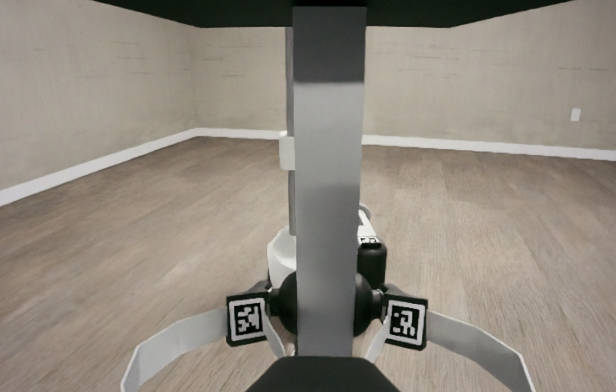

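Emit:
execute_actions(
  actions=[
    {"r2":{"joints":{"arm_m":0.293},"pace":"slow"},"r1":{"joints":{"gripper_m":0.04}}},
  ],
  cameras=[],
)

Emit:
execute_actions(
  actions=[
    {"r1":{"joints":{"arm_m":0.522}}},
  ],
  cameras=[],
)

Emit:
execute_actions(
  actions=[
    {"r1":{"joints":{"arm_m":0.53,"gripper_m":-0.03},"pace":"slow"}},
  ],
  cameras=["r1_wrist_camera"],
)

Scene clock: 98.40 s.
r1.base_odometry: x=-0.980 y=-1.726 heading=-2.301 (m, m, rad; r1's odometry frame)
r1.turned_by_wheels: +0.000 (rad since the last result)
r1.turned_by_imu: +0.000 (rad since the last result)
r1.base_tilt: forward=-0.3 right=+0.4 (deg)
r1.lidar_m: 0.91 2.82 2.53 2.55 3.08 2.75 2.79 2.43 2.12 2.17 2.65 1.61
r1.base_status: not commanded
r1.joint_positions: lift_m=+0.252 arm_m=+0.494 wrist_yaw_rad=-0.055 wrist_pitch_rad=+0.012 wrist_roll_rad=-0.018 gripper_m=+0.040
r1.joint_status: all done
r1.on_its_own: wrist_yaw_rad is at rest, and its effort (+15) is outside its rest range (-13 to +13)
r1.motor_effort: lift_m=+18(18) arm_m=-3(8) wrist_yaw_rad=+15(15) wrist_pitch_rad=-4(7) wrist_roll_rad=-1(1) gripper_m=-3(15) wheel_0=+4(4) wheel_1=+2(2) wheel_2=-5(5) (%)
r1.hand_pose: x=+0.9478 y=-0.1031 z=+0.4270 quat_wxyz=(+1.000, -0.009, +0.006, -0.027) (m; r1's base frame)
r1.wrist_depth_mm: - - - 277 - - - / - - - 277 - - - / - - - - - - - / - - - 281 - - - / - - - 274 - - - / 1336 1366 1182 193 187 1308 1281 / 991 931 946 - 831 866 960
r2.base_odometry: x=-2.431 y=-2.723 heading=-2.300 (m, m, rad; r2's odometry frame)
r2.turned_by_wheels: +0.000 (rad since the last result)
r2.turned_by_imu: +0.001 (rad since the last result)
r2.base_tilt: forward=+0.6 right=-1.3 (deg)
r2.lidar_m: 0.63 2.96 2.51 2.51 2.86 4.27 - 2.67 2.23 2.23 2.53 4.24
r2.base_status: not commanded
r2.joint_positions: lift_m=+0.605 arm_m=+0.292 wrist_yaw_rad=+0.004 wrist_pitch_rad=+0.341 wrist_roll_rad=+0.009 gripper_m=-0.024
r2.joint_status: all done
r2.on_its_own: wrist_pitch_rad is held at +0.340, not at its first target -0.010, since a torque_fault
r2.motor_effort: lift_m=+23(25) arm_m=+4(7) wrist_yaw_rad=-10(31) wrist_pitch_rad=-3(5) wrist_roll_rad=-1(1) gripper_m=-32(39) wheel_0=-4(7) wheel_1=-2(3) wheel_2=+8(8) (%)
r2.hand_pose: x=+0.7353 y=-0.0864 z=+0.6863 quat_wxyz=(+0.985, +0.004, +0.170, +0.001) (m; r2's base frame)
r2.wrist_depth_mm: - - - 154 - - - / - - - 162 - - - / - - - 171 - - - / - - - 179 - - - / 1661 1618 1661 189 1576 1661 1661 / 1281 1281 182 198 194 1281 1255 / 1060 1008 1042 206 1042 151 1060
pictures: none
No camera images: the call's "cameras" was empty. Leave "cameras" out to get every camera's image.

Scene clock: 99.13 s.
r1.base_odometry: x=-0.980 y=-1.726 heading=-2.301 (m, m, rad; r1's odometry frame)
r1.turned_by_wheels: +0.000 (rad since the last result)
r1.turned_by_imu: +0.001 (rad since the last result)
r1.base_tilt: forward=-0.2 right=+0.3 (deg)
r1.lidar_m: 0.91 2.83 2.52 2.54 3.08 2.77 2.79 2.43 2.12 2.16 2.66 1.62
r1.base_status: not commanded
r1.joint_positions: lift_m=+0.252 arm_m=+0.491 wrist_yaw_rad=-0.050 wrist_pitch_rad=+0.012 wrist_roll_rad=-0.018 gripper_m=+0.040
r1.joint_status: arm_m contact_stop (moved -0.003 of +0.028)
r1.on_its_own: arm_m is slack since a contact_stop (your +0.522 is given up)
r1.motor_effort: lift_m=+18(18) arm_m=+0(25) wrist_yaw_rad=+3(51) wrist_pitch_rad=-6(8) wrist_roll_rad=-1(1) gripper_m=-5(4) wheel_0=+0(9) wheel_1=+2(7) wheel_2=+0(15) (%)
r1.hand_pose: x=+0.9451 y=-0.1018 z=+0.4269 quat_wxyz=(+1.000, -0.009, +0.006, -0.025) (m; r1's base frame)
r1.wrist_depth_mm: - - - - - - - / - - - - - - - / - - - - - - - / - - - 285 - - - / - - - 278 - - - / 1397 1366 1160 279 195 1308 1308 / 960 946 946 - 842 878 960
r2.base_odometry: x=-2.431 y=-2.723 heading=-2.300 (m, m, rad; r2's odometry frame)
r2.turned_by_wheels: +0.000 (rad since the last result)
r2.turned_by_imu: +0.000 (rad since the last result)
r2.base_tilt: forward=+0.5 right=-1.1 (deg)
r2.lidar_m: 0.64 2.96 2.51 2.49 2.86 4.28 - 2.68 2.25 2.23 2.56 4.23
r2.base_status: not commanded
r2.joint_positions: lift_m=+0.605 arm_m=+0.292 wrist_yaw_rad=+0.004 wrist_pitch_rad=+0.343 wrist_roll_rad=+0.009 gripper_m=-0.024
r2.joint_status: not commanded
r2.on_its_own: wrist_pitch_rad is held at +0.340, not at its first target -0.010, since a torque_fault
r2.motor_effort: lift_m=+22(22) arm_m=+3(4) wrist_yaw_rad=-13(13) wrist_pitch_rad=-9(9) wrist_roll_rad=+0(1) gripper_m=-33(33) wheel_0=-4(4) wheel_1=-3(2) wheel_2=+7(7) (%)
r2.hand_pose: x=+0.7354 y=-0.0863 z=+0.6857 quat_wxyz=(+0.985, +0.004, +0.171, +0.001) (m; r2's base frame)
r2.wrist_depth_mm: - - - 154 - - - / - - - 161 - - - / - - - 170 - - - / - - - 179 - - - / 1618 1618 1661 189 1576 1618 1661 / 1281 1281 183 198 195 1255 1255 / 1042 976 1060 206 1008 151 1042
pictures: none
No camera images: the call's "cameras" was empty. Leave "cameras" out to get every camera's image.

not run: a stop came earlier in this reply.

Emit:
execute_actions(
  actions=[
    {"r1":{"joints":{"arm_m":0.522}},"r2":{"joints":{"arm_m":0.294,"lift_m":0.609},"pace":"slow"}},
  ],
  cameras=[],
)

Emit:
execute_actions(
  actions=[
    {"r1":{"joints":{"arm_m":0.527,"gripper_m":-0.03},"pace":"slow"}},
  ],
  cameras=["r1_wrist_camera"],
)

Scene clock: 107.10 s.
r1.base_odometry: x=-0.980 y=-1.726 heading=-2.301 (m, m, rad; r1's odometry frame)
r1.turned_by_wheels: +0.000 (rad since the last result)
r1.turned_by_imu: +0.000 (rad since the last result)
r1.base_tilt: forward=-0.3 right=+0.2 (deg)
r1.lidar_m: 0.91 2.81 2.53 2.56 3.07 2.76 2.80 2.45 2.11 2.17 2.69 1.62
r1.base_status: not commanded
r1.joint_positions: lift_m=+0.252 arm_m=+0.520 wrist_yaw_rad=-0.050 wrist_pitch_rad=+0.012 wrist_roll_rad=-0.018 gripper_m=+0.040
r1.joint_status: all done
r1.motor_effort: lift_m=+18(18) arm_m=+9(9) wrist_yaw_rad=+2(3) wrist_pitch_rad=-7(6) wrist_roll_rad=-1(1) gripper_m=-3(3) wheel_0=+0(0) wheel_1=+1(2) wheel_2=+1(1) (%)
r1.hand_pose: x=+0.9751 y=-0.1017 z=+0.4269 quat_wxyz=(+1.000, -0.009, +0.006, -0.025) (m; r1's base frame)
r1.wrist_depth_mm: - - - - - - - / - - - - - - - / - - - - - - - / - - - 254 - - - / - - - 248 - - - / 1366 1336 1160 248 196 1308 1308 / 946 946 946 - 798 866 946
r2.base_odometry: x=-2.431 y=-2.723 heading=-2.300 (m, m, rad; r2's odometry frame)
r2.turned_by_wheels: +0.000 (rad since the last result)
r2.turned_by_imu: +0.000 (rad since the last result)
r2.base_tilt: forward=+0.5 right=-1.2 (deg)
r2.lidar_m: 0.65 2.95 2.51 2.49 2.84 4.26 - 2.66 2.25 2.25 2.55 4.24
r2.base_status: not commanded
r2.joint_positions: lift_m=+0.608 arm_m=+0.293 wrist_yaw_rad=+0.004 wrist_pitch_rad=+0.348 wrist_roll_rad=+0.009 gripper_m=-0.024
r2.joint_status: all done
r2.on_its_own: wrist_pitch_rad is held at +0.340, not at its first target -0.010, since a torque_fault
r2.motor_effort: lift_m=+25(25) arm_m=+3(4) wrist_yaw_rad=-12(13) wrist_pitch_rad=-23(23) wrist_roll_rad=-1(1) gripper_m=-32(32) wheel_0=-4(3) wheel_1=-2(2) wheel_2=+7(8) (%)
r2.hand_pose: x=+0.7360 y=-0.0863 z=+0.6882 quat_wxyz=(+0.985, +0.004, +0.173, +0.001) (m; r2's base frame)
r2.wrist_depth_mm: - - - 153 - - - / - - - 160 - - - / - - - 169 - - - / - - - 178 - - - / 1618 1618 1661 189 1537 1618 1576 / 1255 1281 183 198 195 1255 1255 / 1042 1008 1025 206 1025 152 1042
pictures: none
No camera images: the call's "cameras" was empty. Leave "cameras" out to get every camera's image.

Scene clock: 109.57 s.
r1.base_odometry: x=-0.980 y=-1.727 heading=-2.302 (m, m, rad; r1's odometry frame)
r1.turned_by_wheels: -0.001 (rad since the last result)
r1.turned_by_imu: -0.001 (rad since the last result)
r1.base_tilt: forward=-0.1 right=+0.4 (deg)
r1.lidar_m: 0.90 2.84 2.53 2.56 3.11 2.78 2.80 2.43 2.14 2.16 2.66 1.61
r1.base_status: not commanded
r1.joint_positions: lift_m=+0.252 arm_m=+0.527 wrist_yaw_rad=-0.046 wrist_pitch_rad=+0.013 wrist_roll_rad=-0.018 gripper_m=-0.029
r1.joint_status: all done
r1.motor_effort: lift_m=+18(18) arm_m=+1(9) wrist_yaw_rad=-10(14) wrist_pitch_rad=-6(7) wrist_roll_rad=-1(1) gripper_m=-32(27) wheel_0=-6(6) wheel_1=-3(3) wheel_2=+2(3) (%)
r1.hand_pose: x=+0.9817 y=-0.1007 z=+0.4268 quat_wxyz=(+1.000, -0.009, +0.007, -0.023) (m; r1's base frame)
r1.wrist_depth_mm: - - - - - - - / - - - - - - - / - - - - - - - / - - - 248 - - - / - - - 240 - - - / 1308 1397 181 200 182 1205 1281 / 960 931 960 - 798 854 946
r2.base_odometry: x=-2.431 y=-2.723 heading=-2.300 (m, m, rad; r2's odometry frame)
r2.turned_by_wheels: +0.000 (rad since the last result)
r2.turned_by_imu: +0.000 (rad since the last result)
r2.base_tilt: forward=+0.6 right=-1.2 (deg)
r2.lidar_m: 0.64 2.95 2.52 2.49 2.85 4.26 - 2.65 2.25 2.25 2.56 4.22
r2.base_status: not commanded
r2.joint_positions: lift_m=+0.608 arm_m=+0.293 wrist_yaw_rad=+0.004 wrist_pitch_rad=+0.348 wrist_roll_rad=+0.009 gripper_m=-0.024
r2.joint_status: not commanded
r2.on_its_own: wrist_pitch_rad is held at +0.340, not at its first target -0.010, since a torque_fault
r2.motor_effort: lift_m=+25(25) arm_m=+3(3) wrist_yaw_rad=-12(13) wrist_pitch_rad=-22(22) wrist_roll_rad=-1(0) gripper_m=-34(32) wheel_0=-3(3) wheel_1=-2(2) wheel_2=+7(7) (%)
r2.hand_pose: x=+0.7360 y=-0.0862 z=+0.6882 quat_wxyz=(+0.985, +0.004, +0.173, +0.001) (m; r2's base frame)
r2.wrist_depth_mm: - - - 153 - - - / - - - 160 - - - / - - - 169 - - - / - - - 179 - - - / 1576 1661 1661 189 1576 1618 1618 / 1255 1255 183 199 194 1281 1255 / 1042 976 1042 206 1025 152 1025
pictures: r1_wrist_camera
Images, in order (width x height): r1_wrist_camera 616x392.

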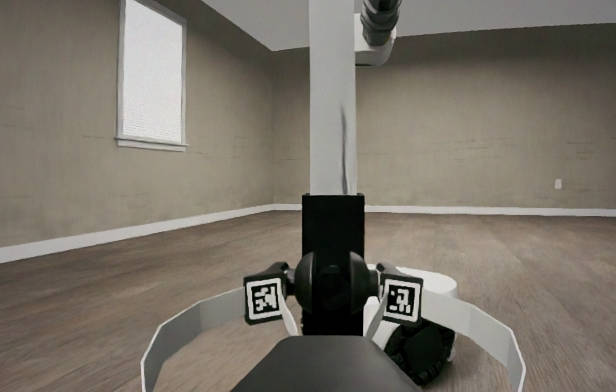

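Emit:
execute_actions(
  actions=[
    {"r1":{"base":{"strafe_m":-0.003},"joints":{"arm_m":0.515},"pace":"slow"},"r2":{"joints":{"lift_m":0.612},"pace":"slow"}},
  ],
  cameras=["r1_wrist_camera"],
)

Emit:
execute_actions(
  actions=[
    {"r2":{"joints":{"lift_m":0.618},"pace":"slow"}},
  ],
  cameras=["r1_wrist_camera"],
)

Scene clock: 115.27 s.
r1.base_odometry: x=-0.983 y=-1.725 heading=-2.302 (m, m, rad; r1's odometry frame)
r1.turned_by_wheels: +0.000 (rad since the last result)
r1.turned_by_imu: -0.001 (rad since the last result)
r1.base_tilt: forward=-0.2 right=+0.3 (deg)
r1.lidar_m: 0.92 2.85 2.53 2.55 3.08 2.77 2.80 2.42 2.12 2.17 2.69 1.62
r1.base_status: done
r1.joint_positions: lift_m=+0.252 arm_m=+0.518 wrist_yaw_rad=-0.044 wrist_pitch_rad=+0.012 wrist_roll_rad=-0.018 gripper_m=-0.029
r1.joint_status: all done
r1.on_its_own: wrist_yaw_rad is at rest, and its effort (-17) is outside its rest range (-13 to +13)
r1.motor_effort: lift_m=+18(18) arm_m=-15(16) wrist_yaw_rad=-17(17) wrist_pitch_rad=-7(6) wrist_roll_rad=-2(1) gripper_m=-30(26) wheel_0=-5(5) wheel_1=-5(6) wheel_2=+6(8) (%)
r1.hand_pose: x=+0.9729 y=-0.0999 z=+0.4268 quat_wxyz=(+1.000, -0.009, +0.006, -0.022) (m; r1's base frame)
r1.wrist_depth_mm: - - - 250 - - - / - - - - - - - / - - - - - - - / - - - 256 - - - / - - - 248 - - - / 1281 1430 182 210 185 1255 1308 / 976 917 991 - 798 878 946
r2.base_odometry: x=-2.431 y=-2.723 heading=-2.300 (m, m, rad; r2's odometry frame)
r2.turned_by_wheels: +0.000 (rad since the last result)
r2.turned_by_imu: +0.000 (rad since the last result)
r2.base_tilt: forward=+0.5 right=-1.1 (deg)
r2.lidar_m: 0.63 2.96 2.50 2.50 2.86 4.28 - 2.69 2.26 2.23 2.54 4.21
r2.base_status: not commanded
r2.joint_positions: lift_m=+0.611 arm_m=+0.294 wrist_yaw_rad=+0.004 wrist_pitch_rad=+0.348 wrist_roll_rad=+0.009 gripper_m=-0.024
r2.joint_status: all done
r2.on_its_own: wrist_pitch_rad is held at +0.340, not at its first target -0.010, since a torque_fault
r2.motor_effort: lift_m=+25(26) arm_m=+3(3) wrist_yaw_rad=-12(13) wrist_pitch_rad=-22(23) wrist_roll_rad=-1(1) gripper_m=-32(33) wheel_0=-3(4) wheel_1=-2(2) wheel_2=+8(7) (%)
r2.hand_pose: x=+0.7360 y=-0.0862 z=+0.6912 quat_wxyz=(+0.985, +0.004, +0.173, +0.001) (m; r2's base frame)
r2.wrist_depth_mm: - - - 153 - - - / - - - 160 - - - / - - - 169 - - - / - - - 178 - - - / 1618 1618 1661 189 1537 1618 1618 / 1281 1281 183 198 195 1255 1229 / 1060 991 1025 206 1025 151 1025
pictures: r1_wrist_camera
Images, in order (width x height): r1_wrist_camera 616x392.

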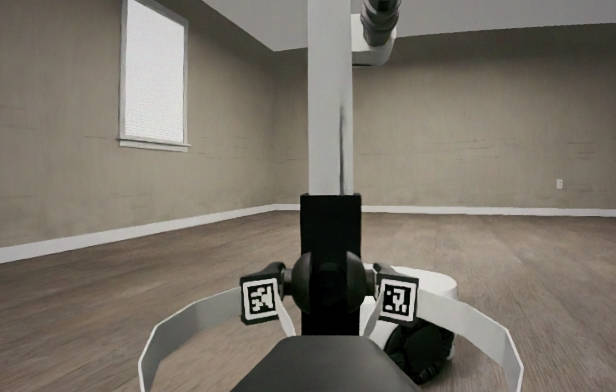

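Scene clock: 115.90 s.
r1.base_odometry: x=-0.983 y=-1.725 heading=-2.302 (m, m, rad; r1's odometry frame)
r1.turned_by_wheels: +0.000 (rad since the last result)
r1.turned_by_imu: +0.000 (rad since the last result)
r1.base_tilt: forward=-0.2 right=+0.3 (deg)
r1.lidar_m: 0.93 2.86 2.53 2.57 3.11 2.78 2.77 2.43 2.12 2.17 2.65 1.61
r1.base_status: not commanded
r1.joint_positions: lift_m=+0.252 arm_m=+0.518 wrist_yaw_rad=-0.044 wrist_pitch_rad=+0.012 wrist_roll_rad=-0.018 gripper_m=-0.029
r1.joint_status: not commanded
r1.on_its_own: wrist_yaw_rad is at rest, and its effort (-17) is outside its rest range (-13 to +13)
r1.motor_effort: lift_m=+18(18) arm_m=-15(15) wrist_yaw_rad=-17(16) wrist_pitch_rad=-6(7) wrist_roll_rad=-1(1) gripper_m=-29(29) wheel_0=-5(5) wheel_1=-5(5) wheel_2=+6(6) (%)
r1.hand_pose: x=+0.9729 y=-0.0999 z=+0.4268 quat_wxyz=(+1.000, -0.009, +0.006, -0.022) (m; r1's base frame)
r1.wrist_depth_mm: - - - 251 - - - / - - - - - - - / - - - - - - - / - - - 255 - - - / - - - 248 - - - / 1366 1430 182 210 184 1205 1308 / 991 917 976 - 798 904 976
r2.base_odometry: x=-2.431 y=-2.723 heading=-2.300 (m, m, rad; r2's odometry frame)
r2.turned_by_wheels: +0.000 (rad since the last result)
r2.turned_by_imu: +0.000 (rad since the last result)
r2.base_tilt: forward=+0.5 right=-1.1 (deg)
r2.lidar_m: 0.64 2.94 2.51 2.51 2.85 4.27 - 2.65 2.24 2.26 2.55 4.24
r2.base_status: not commanded
r2.joint_positions: lift_m=+0.617 arm_m=+0.294 wrist_yaw_rad=+0.004 wrist_pitch_rad=+0.348 wrist_roll_rad=+0.009 gripper_m=-0.024
r2.joint_status: all done
r2.on_its_own: wrist_pitch_rad is held at +0.340, not at its first target -0.010, since a torque_fault
r2.motor_effort: lift_m=+25(26) arm_m=+3(3) wrist_yaw_rad=-13(10) wrist_pitch_rad=-23(24) wrist_roll_rad=-1(1) gripper_m=-32(32) wheel_0=-3(3) wheel_1=-2(3) wheel_2=+7(7) (%)
r2.hand_pose: x=+0.7360 y=-0.0862 z=+0.6972 quat_wxyz=(+0.985, +0.004, +0.173, +0.001) (m; r2's base frame)
r2.wrist_depth_mm: - - - 153 - - - / - - - 160 - - - / - - - 169 - - - / - - - 178 - - - / 1661 1708 1661 189 1576 1618 1618 / 1281 1281 183 198 195 1281 1255 / 1060 991 1008 206 1025 152 1042
pictures: r1_wrist_camera
Images, in order (width x height): r1_wrist_camera 616x392.

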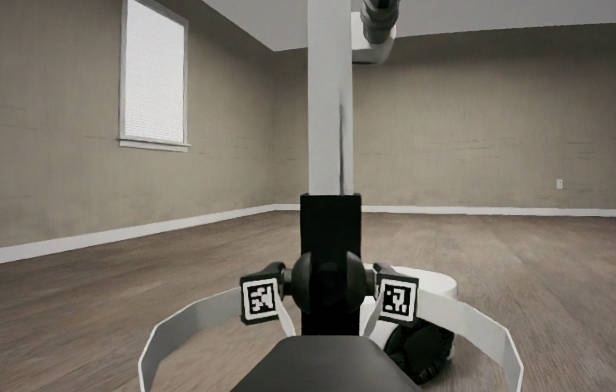

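Emit:
execute_actions(
  actions=[
    {"r2":{"joints":{"lift_m":0.702},"pace":"slow"}},
  ],
  cameras=["r1_wrist_camera","r2_wrist_camera"],
)

Emit:
execute_actions(
  actions=[
    {"r1":{"joints":{"gripper_m":0.07,"arm_m":0.51}}},
  ],
  cameras=[],
)

Emit:
execute_actions(
  actions=[
    {"r2":{"joints":{"lift_m":0.714},"pace":"slow"},"r1":{"joints":{"arm_m":0.4}}},
  ],
  cameras=["r1_wrist_camera"],
)

Scene clock: 123.70 s.
r1.base_odometry: x=-0.983 y=-1.725 heading=-2.302 (m, m, rad; r1's odometry frame)
r1.turned_by_wheels: +0.000 (rad since the last result)
r1.turned_by_imu: +0.000 (rad since the last result)
r1.base_tilt: forward=-0.1 right=+0.3 (deg)
r1.lidar_m: 0.92 2.85 2.54 2.55 3.09 2.78 2.80 2.40 2.12 2.17 2.68 1.62
r1.base_status: not commanded
r1.joint_positions: lift_m=+0.252 arm_m=+0.518 wrist_yaw_rad=-0.044 wrist_pitch_rad=+0.012 wrist_roll_rad=-0.018 gripper_m=-0.029
r1.joint_status: not commanded
r1.on_its_own: wrist_yaw_rad is at rest, and its effort (-17) is outside its rest range (-13 to +13)
r1.motor_effort: lift_m=+18(18) arm_m=-15(15) wrist_yaw_rad=-17(16) wrist_pitch_rad=-7(7) wrist_roll_rad=-1(1) gripper_m=-30(31) wheel_0=-5(5) wheel_1=-5(5) wheel_2=+6(6) (%)
r1.hand_pose: x=+0.9729 y=-0.0999 z=+0.4268 quat_wxyz=(+1.000, -0.009, +0.006, -0.022) (m; r1's base frame)
r1.wrist_depth_mm: - - - 251 - - - / - - - - - - - / - - - - - - - / - - - 255 - - - / - - - 248 - - - / 1366 1366 181 210 184 1182 1308 / 960 931 991 - 809 878 931
r2.base_odometry: x=-2.431 y=-2.723 heading=-2.300 (m, m, rad; r2's odometry frame)
r2.turned_by_wheels: +0.000 (rad since the last result)
r2.turned_by_imu: +0.001 (rad since the last result)
r2.base_tilt: forward=+0.8 right=-1.2 (deg)
r2.lidar_m: 0.64 2.97 2.52 2.52 2.87 4.27 - 2.65 2.25 2.23 2.56 4.21
r2.base_status: not commanded
r2.joint_positions: lift_m=+0.701 arm_m=+0.294 wrist_yaw_rad=+0.004 wrist_pitch_rad=+0.348 wrist_roll_rad=+0.009 gripper_m=-0.024
r2.joint_status: all done
r2.on_its_own: wrist_pitch_rad is held at +0.340, not at its first target -0.010, since a torque_fault
r2.motor_effort: lift_m=+25(26) arm_m=+3(3) wrist_yaw_rad=-11(12) wrist_pitch_rad=-23(22) wrist_roll_rad=-1(1) gripper_m=-34(36) wheel_0=-3(4) wheel_1=-2(2) wheel_2=+7(7) (%)
r2.hand_pose: x=+0.7360 y=-0.0862 z=+0.7811 quat_wxyz=(+0.985, +0.004, +0.173, +0.001) (m; r2's base frame)
r2.wrist_depth_mm: - - - 153 - - - / - - - 161 - - - / - - - 169 - - - / - - - 178 - - - / 1808 1756 1863 188 1863 1808 1756 / 1397 1397 183 198 194 1397 1366 / 1138 1098 1118 206 1098 152 1138
pictures: r1_wrist_camera, r2_wrist_camera
Images, in order (width x height): r1_wrist_camera 616x392, r2_wrist_camera 616x392.

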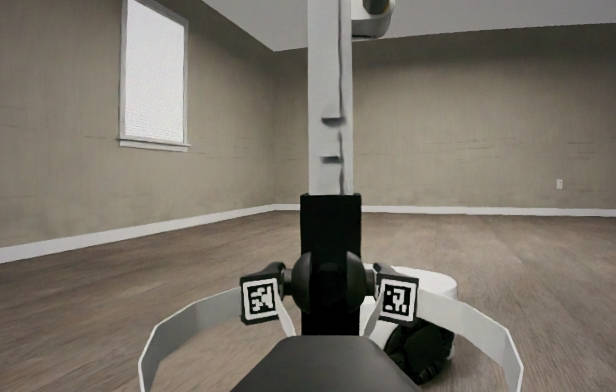

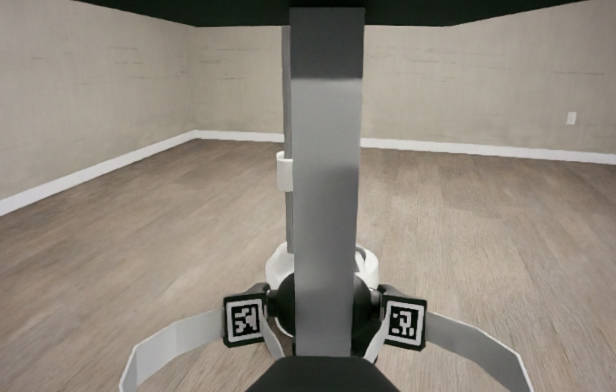

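Scene clock: 125.40 s.
r1.base_odometry: x=-0.982 y=-1.725 heading=-2.302 (m, m, rad; r1's odometry frame)
r1.turned_by_wheels: +0.000 (rad since the last result)
r1.turned_by_imu: +0.000 (rad since the last result)
r1.base_tilt: forward=-0.1 right=+0.2 (deg)
r1.lidar_m: 0.92 2.83 2.53 2.55 3.08 2.77 2.77 2.43 2.13 2.16 2.67 1.63
r1.base_status: not commanded
r1.joint_positions: lift_m=+0.252 arm_m=+0.511 wrist_yaw_rad=-0.050 wrist_pitch_rad=+0.012 wrist_roll_rad=-0.018 gripper_m=+0.070
r1.joint_status: all done
r1.motor_effort: lift_m=+18(18) arm_m=-6(16) wrist_yaw_rad=+2(16) wrist_pitch_rad=-6(7) wrist_roll_rad=-1(1) gripper_m=-1(30) wheel_0=+1(5) wheel_1=-1(5) wheel_2=-2(6) (%)
r1.hand_pose: x=+0.9658 y=-0.1018 z=+0.4269 quat_wxyz=(+1.000, -0.009, +0.006, -0.025) (m; r1's base frame)
r1.wrist_depth_mm: - - - 258 - - - / - - - 259 - - - / - - - 262 - - - / - - - 262 - - - / - - - 258 - - - / 1336 1366 202 257 798 1229 1281 / 976 931 960 - 820 917 946
r2.base_odometry: x=-2.431 y=-2.723 heading=-2.300 (m, m, rad; r2's odometry frame)
r2.turned_by_wheels: +0.000 (rad since the last result)
r2.turned_by_imu: +0.000 (rad since the last result)
r2.base_tilt: forward=+0.4 right=-1.0 (deg)
r2.lidar_m: 0.64 2.95 2.53 2.51 2.86 4.29 - 2.67 2.25 2.24 2.55 4.23
r2.base_status: not commanded
r2.joint_positions: lift_m=+0.701 arm_m=+0.294 wrist_yaw_rad=+0.005 wrist_pitch_rad=+0.348 wrist_roll_rad=+0.009 gripper_m=-0.024
r2.joint_status: not commanded
r2.on_its_own: wrist_pitch_rad is held at +0.340, not at its first target -0.010, since a torque_fault; wrist_yaw_rad is at rest, and its effort (-16) is outside its rest range (-13 to +13)
r2.motor_effort: lift_m=+25(25) arm_m=+2(3) wrist_yaw_rad=-16(14) wrist_pitch_rad=-23(23) wrist_roll_rad=-1(0) gripper_m=-33(32) wheel_0=-3(4) wheel_1=-2(2) wheel_2=+7(7) (%)
r2.hand_pose: x=+0.7360 y=-0.0862 z=+0.7811 quat_wxyz=(+0.985, +0.004, +0.173, +0.002) (m; r2's base frame)
r2.wrist_depth_mm: - - - 153 - - - / - - - 160 - - - / - - - 169 - - - / - - - 178 - - - / 1808 1756 1808 189 1863 1756 1756 / 1397 1397 183 198 194 1397 1397 / 1160 1098 1138 206 1118 152 1138
pictures: none
No camera images: the call's "cameras" was empty. Leave "cameras" out to get every camera's image.

Scene clock: 126.73 s.
r1.base_odometry: x=-0.982 y=-1.725 heading=-2.302 (m, m, rad; r1's odometry frame)
r1.turned_by_wheels: +0.000 (rad since the last result)
r1.turned_by_imu: +0.000 (rad since the last result)
r1.base_tilt: forward=-0.2 right=+0.3 (deg)
r1.lidar_m: 0.91 2.83 2.54 2.56 3.08 2.77 2.80 2.43 2.12 2.17 2.65 1.61
r1.base_status: not commanded
r1.joint_positions: lift_m=+0.252 arm_m=+0.402 wrist_yaw_rad=-0.050 wrist_pitch_rad=+0.012 wrist_roll_rad=-0.018 gripper_m=+0.070
r1.joint_status: all done
r1.motor_effort: lift_m=+18(18) arm_m=-9(9) wrist_yaw_rad=+2(3) wrist_pitch_rad=-8(7) wrist_roll_rad=-1(1) gripper_m=-3(6) wheel_0=+1(1) wheel_1=+0(0) wheel_2=-2(2) (%)
r1.hand_pose: x=+0.8562 y=-0.1017 z=+0.4268 quat_wxyz=(+1.000, -0.009, +0.006, -0.025) (m; r1's base frame)
r1.wrist_depth_mm: - - - 1138 - - - / - - - - - - - / - - - - - - - / - - - - - - - / - - - 1921 - - - / 1336 1430 202 373 931 1308 1308 / 960 931 960 - 946 917 960
r2.base_odometry: x=-2.431 y=-2.723 heading=-2.300 (m, m, rad; r2's odometry frame)
r2.turned_by_wheels: +0.000 (rad since the last result)
r2.turned_by_imu: +0.000 (rad since the last result)
r2.base_tilt: forward=+0.5 right=-1.1 (deg)
r2.lidar_m: 0.63 2.94 2.51 2.50 2.86 4.26 - 2.68 2.26 2.24 2.55 4.24
r2.base_status: not commanded
r2.joint_positions: lift_m=+0.713 arm_m=+0.294 wrist_yaw_rad=+0.007 wrist_pitch_rad=+0.355 wrist_roll_rad=+0.009 gripper_m=-0.024
r2.joint_status: all done
r2.on_its_own: wrist_pitch_rad is held at +0.340, not at its first target -0.010, since a torque_fault; wrist_yaw_rad is at rest, and its effort (-22) is outside its rest range (-13 to +13); wrist_pitch_rad is at rest, and its effort (-44) is outside its rest range (-23 to +23)
r2.motor_effort: lift_m=+29(30) arm_m=+0(3) wrist_yaw_rad=-22(21) wrist_pitch_rad=-44(44) wrist_roll_rad=+0(0) gripper_m=-36(37) wheel_0=-3(3) wheel_1=-2(2) wheel_2=+7(8) (%)
r2.hand_pose: x=+0.7361 y=-0.0855 z=+0.7908 quat_wxyz=(+0.984, +0.004, +0.177, +0.003) (m; r2's base frame)
r2.wrist_depth_mm: - - - 151 - - - / - - - 159 - - - / - - - 167 - - - / - - - 177 - - - / 1756 1756 1756 188 1808 1756 1756 / 1397 1397 185 198 195 1397 1366 / 1160 1098 1138 206 1138 151 1118
pictures: r1_wrist_camera
Images, in order (width x height): r1_wrist_camera 616x392.

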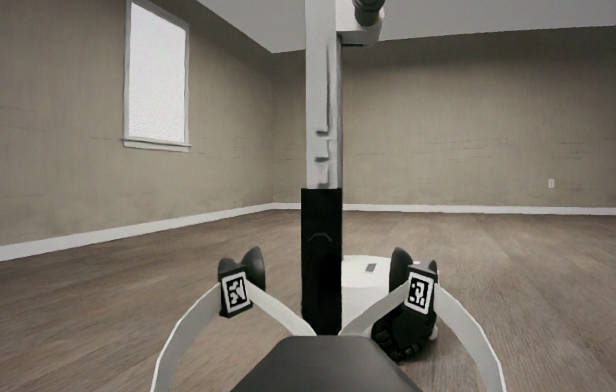

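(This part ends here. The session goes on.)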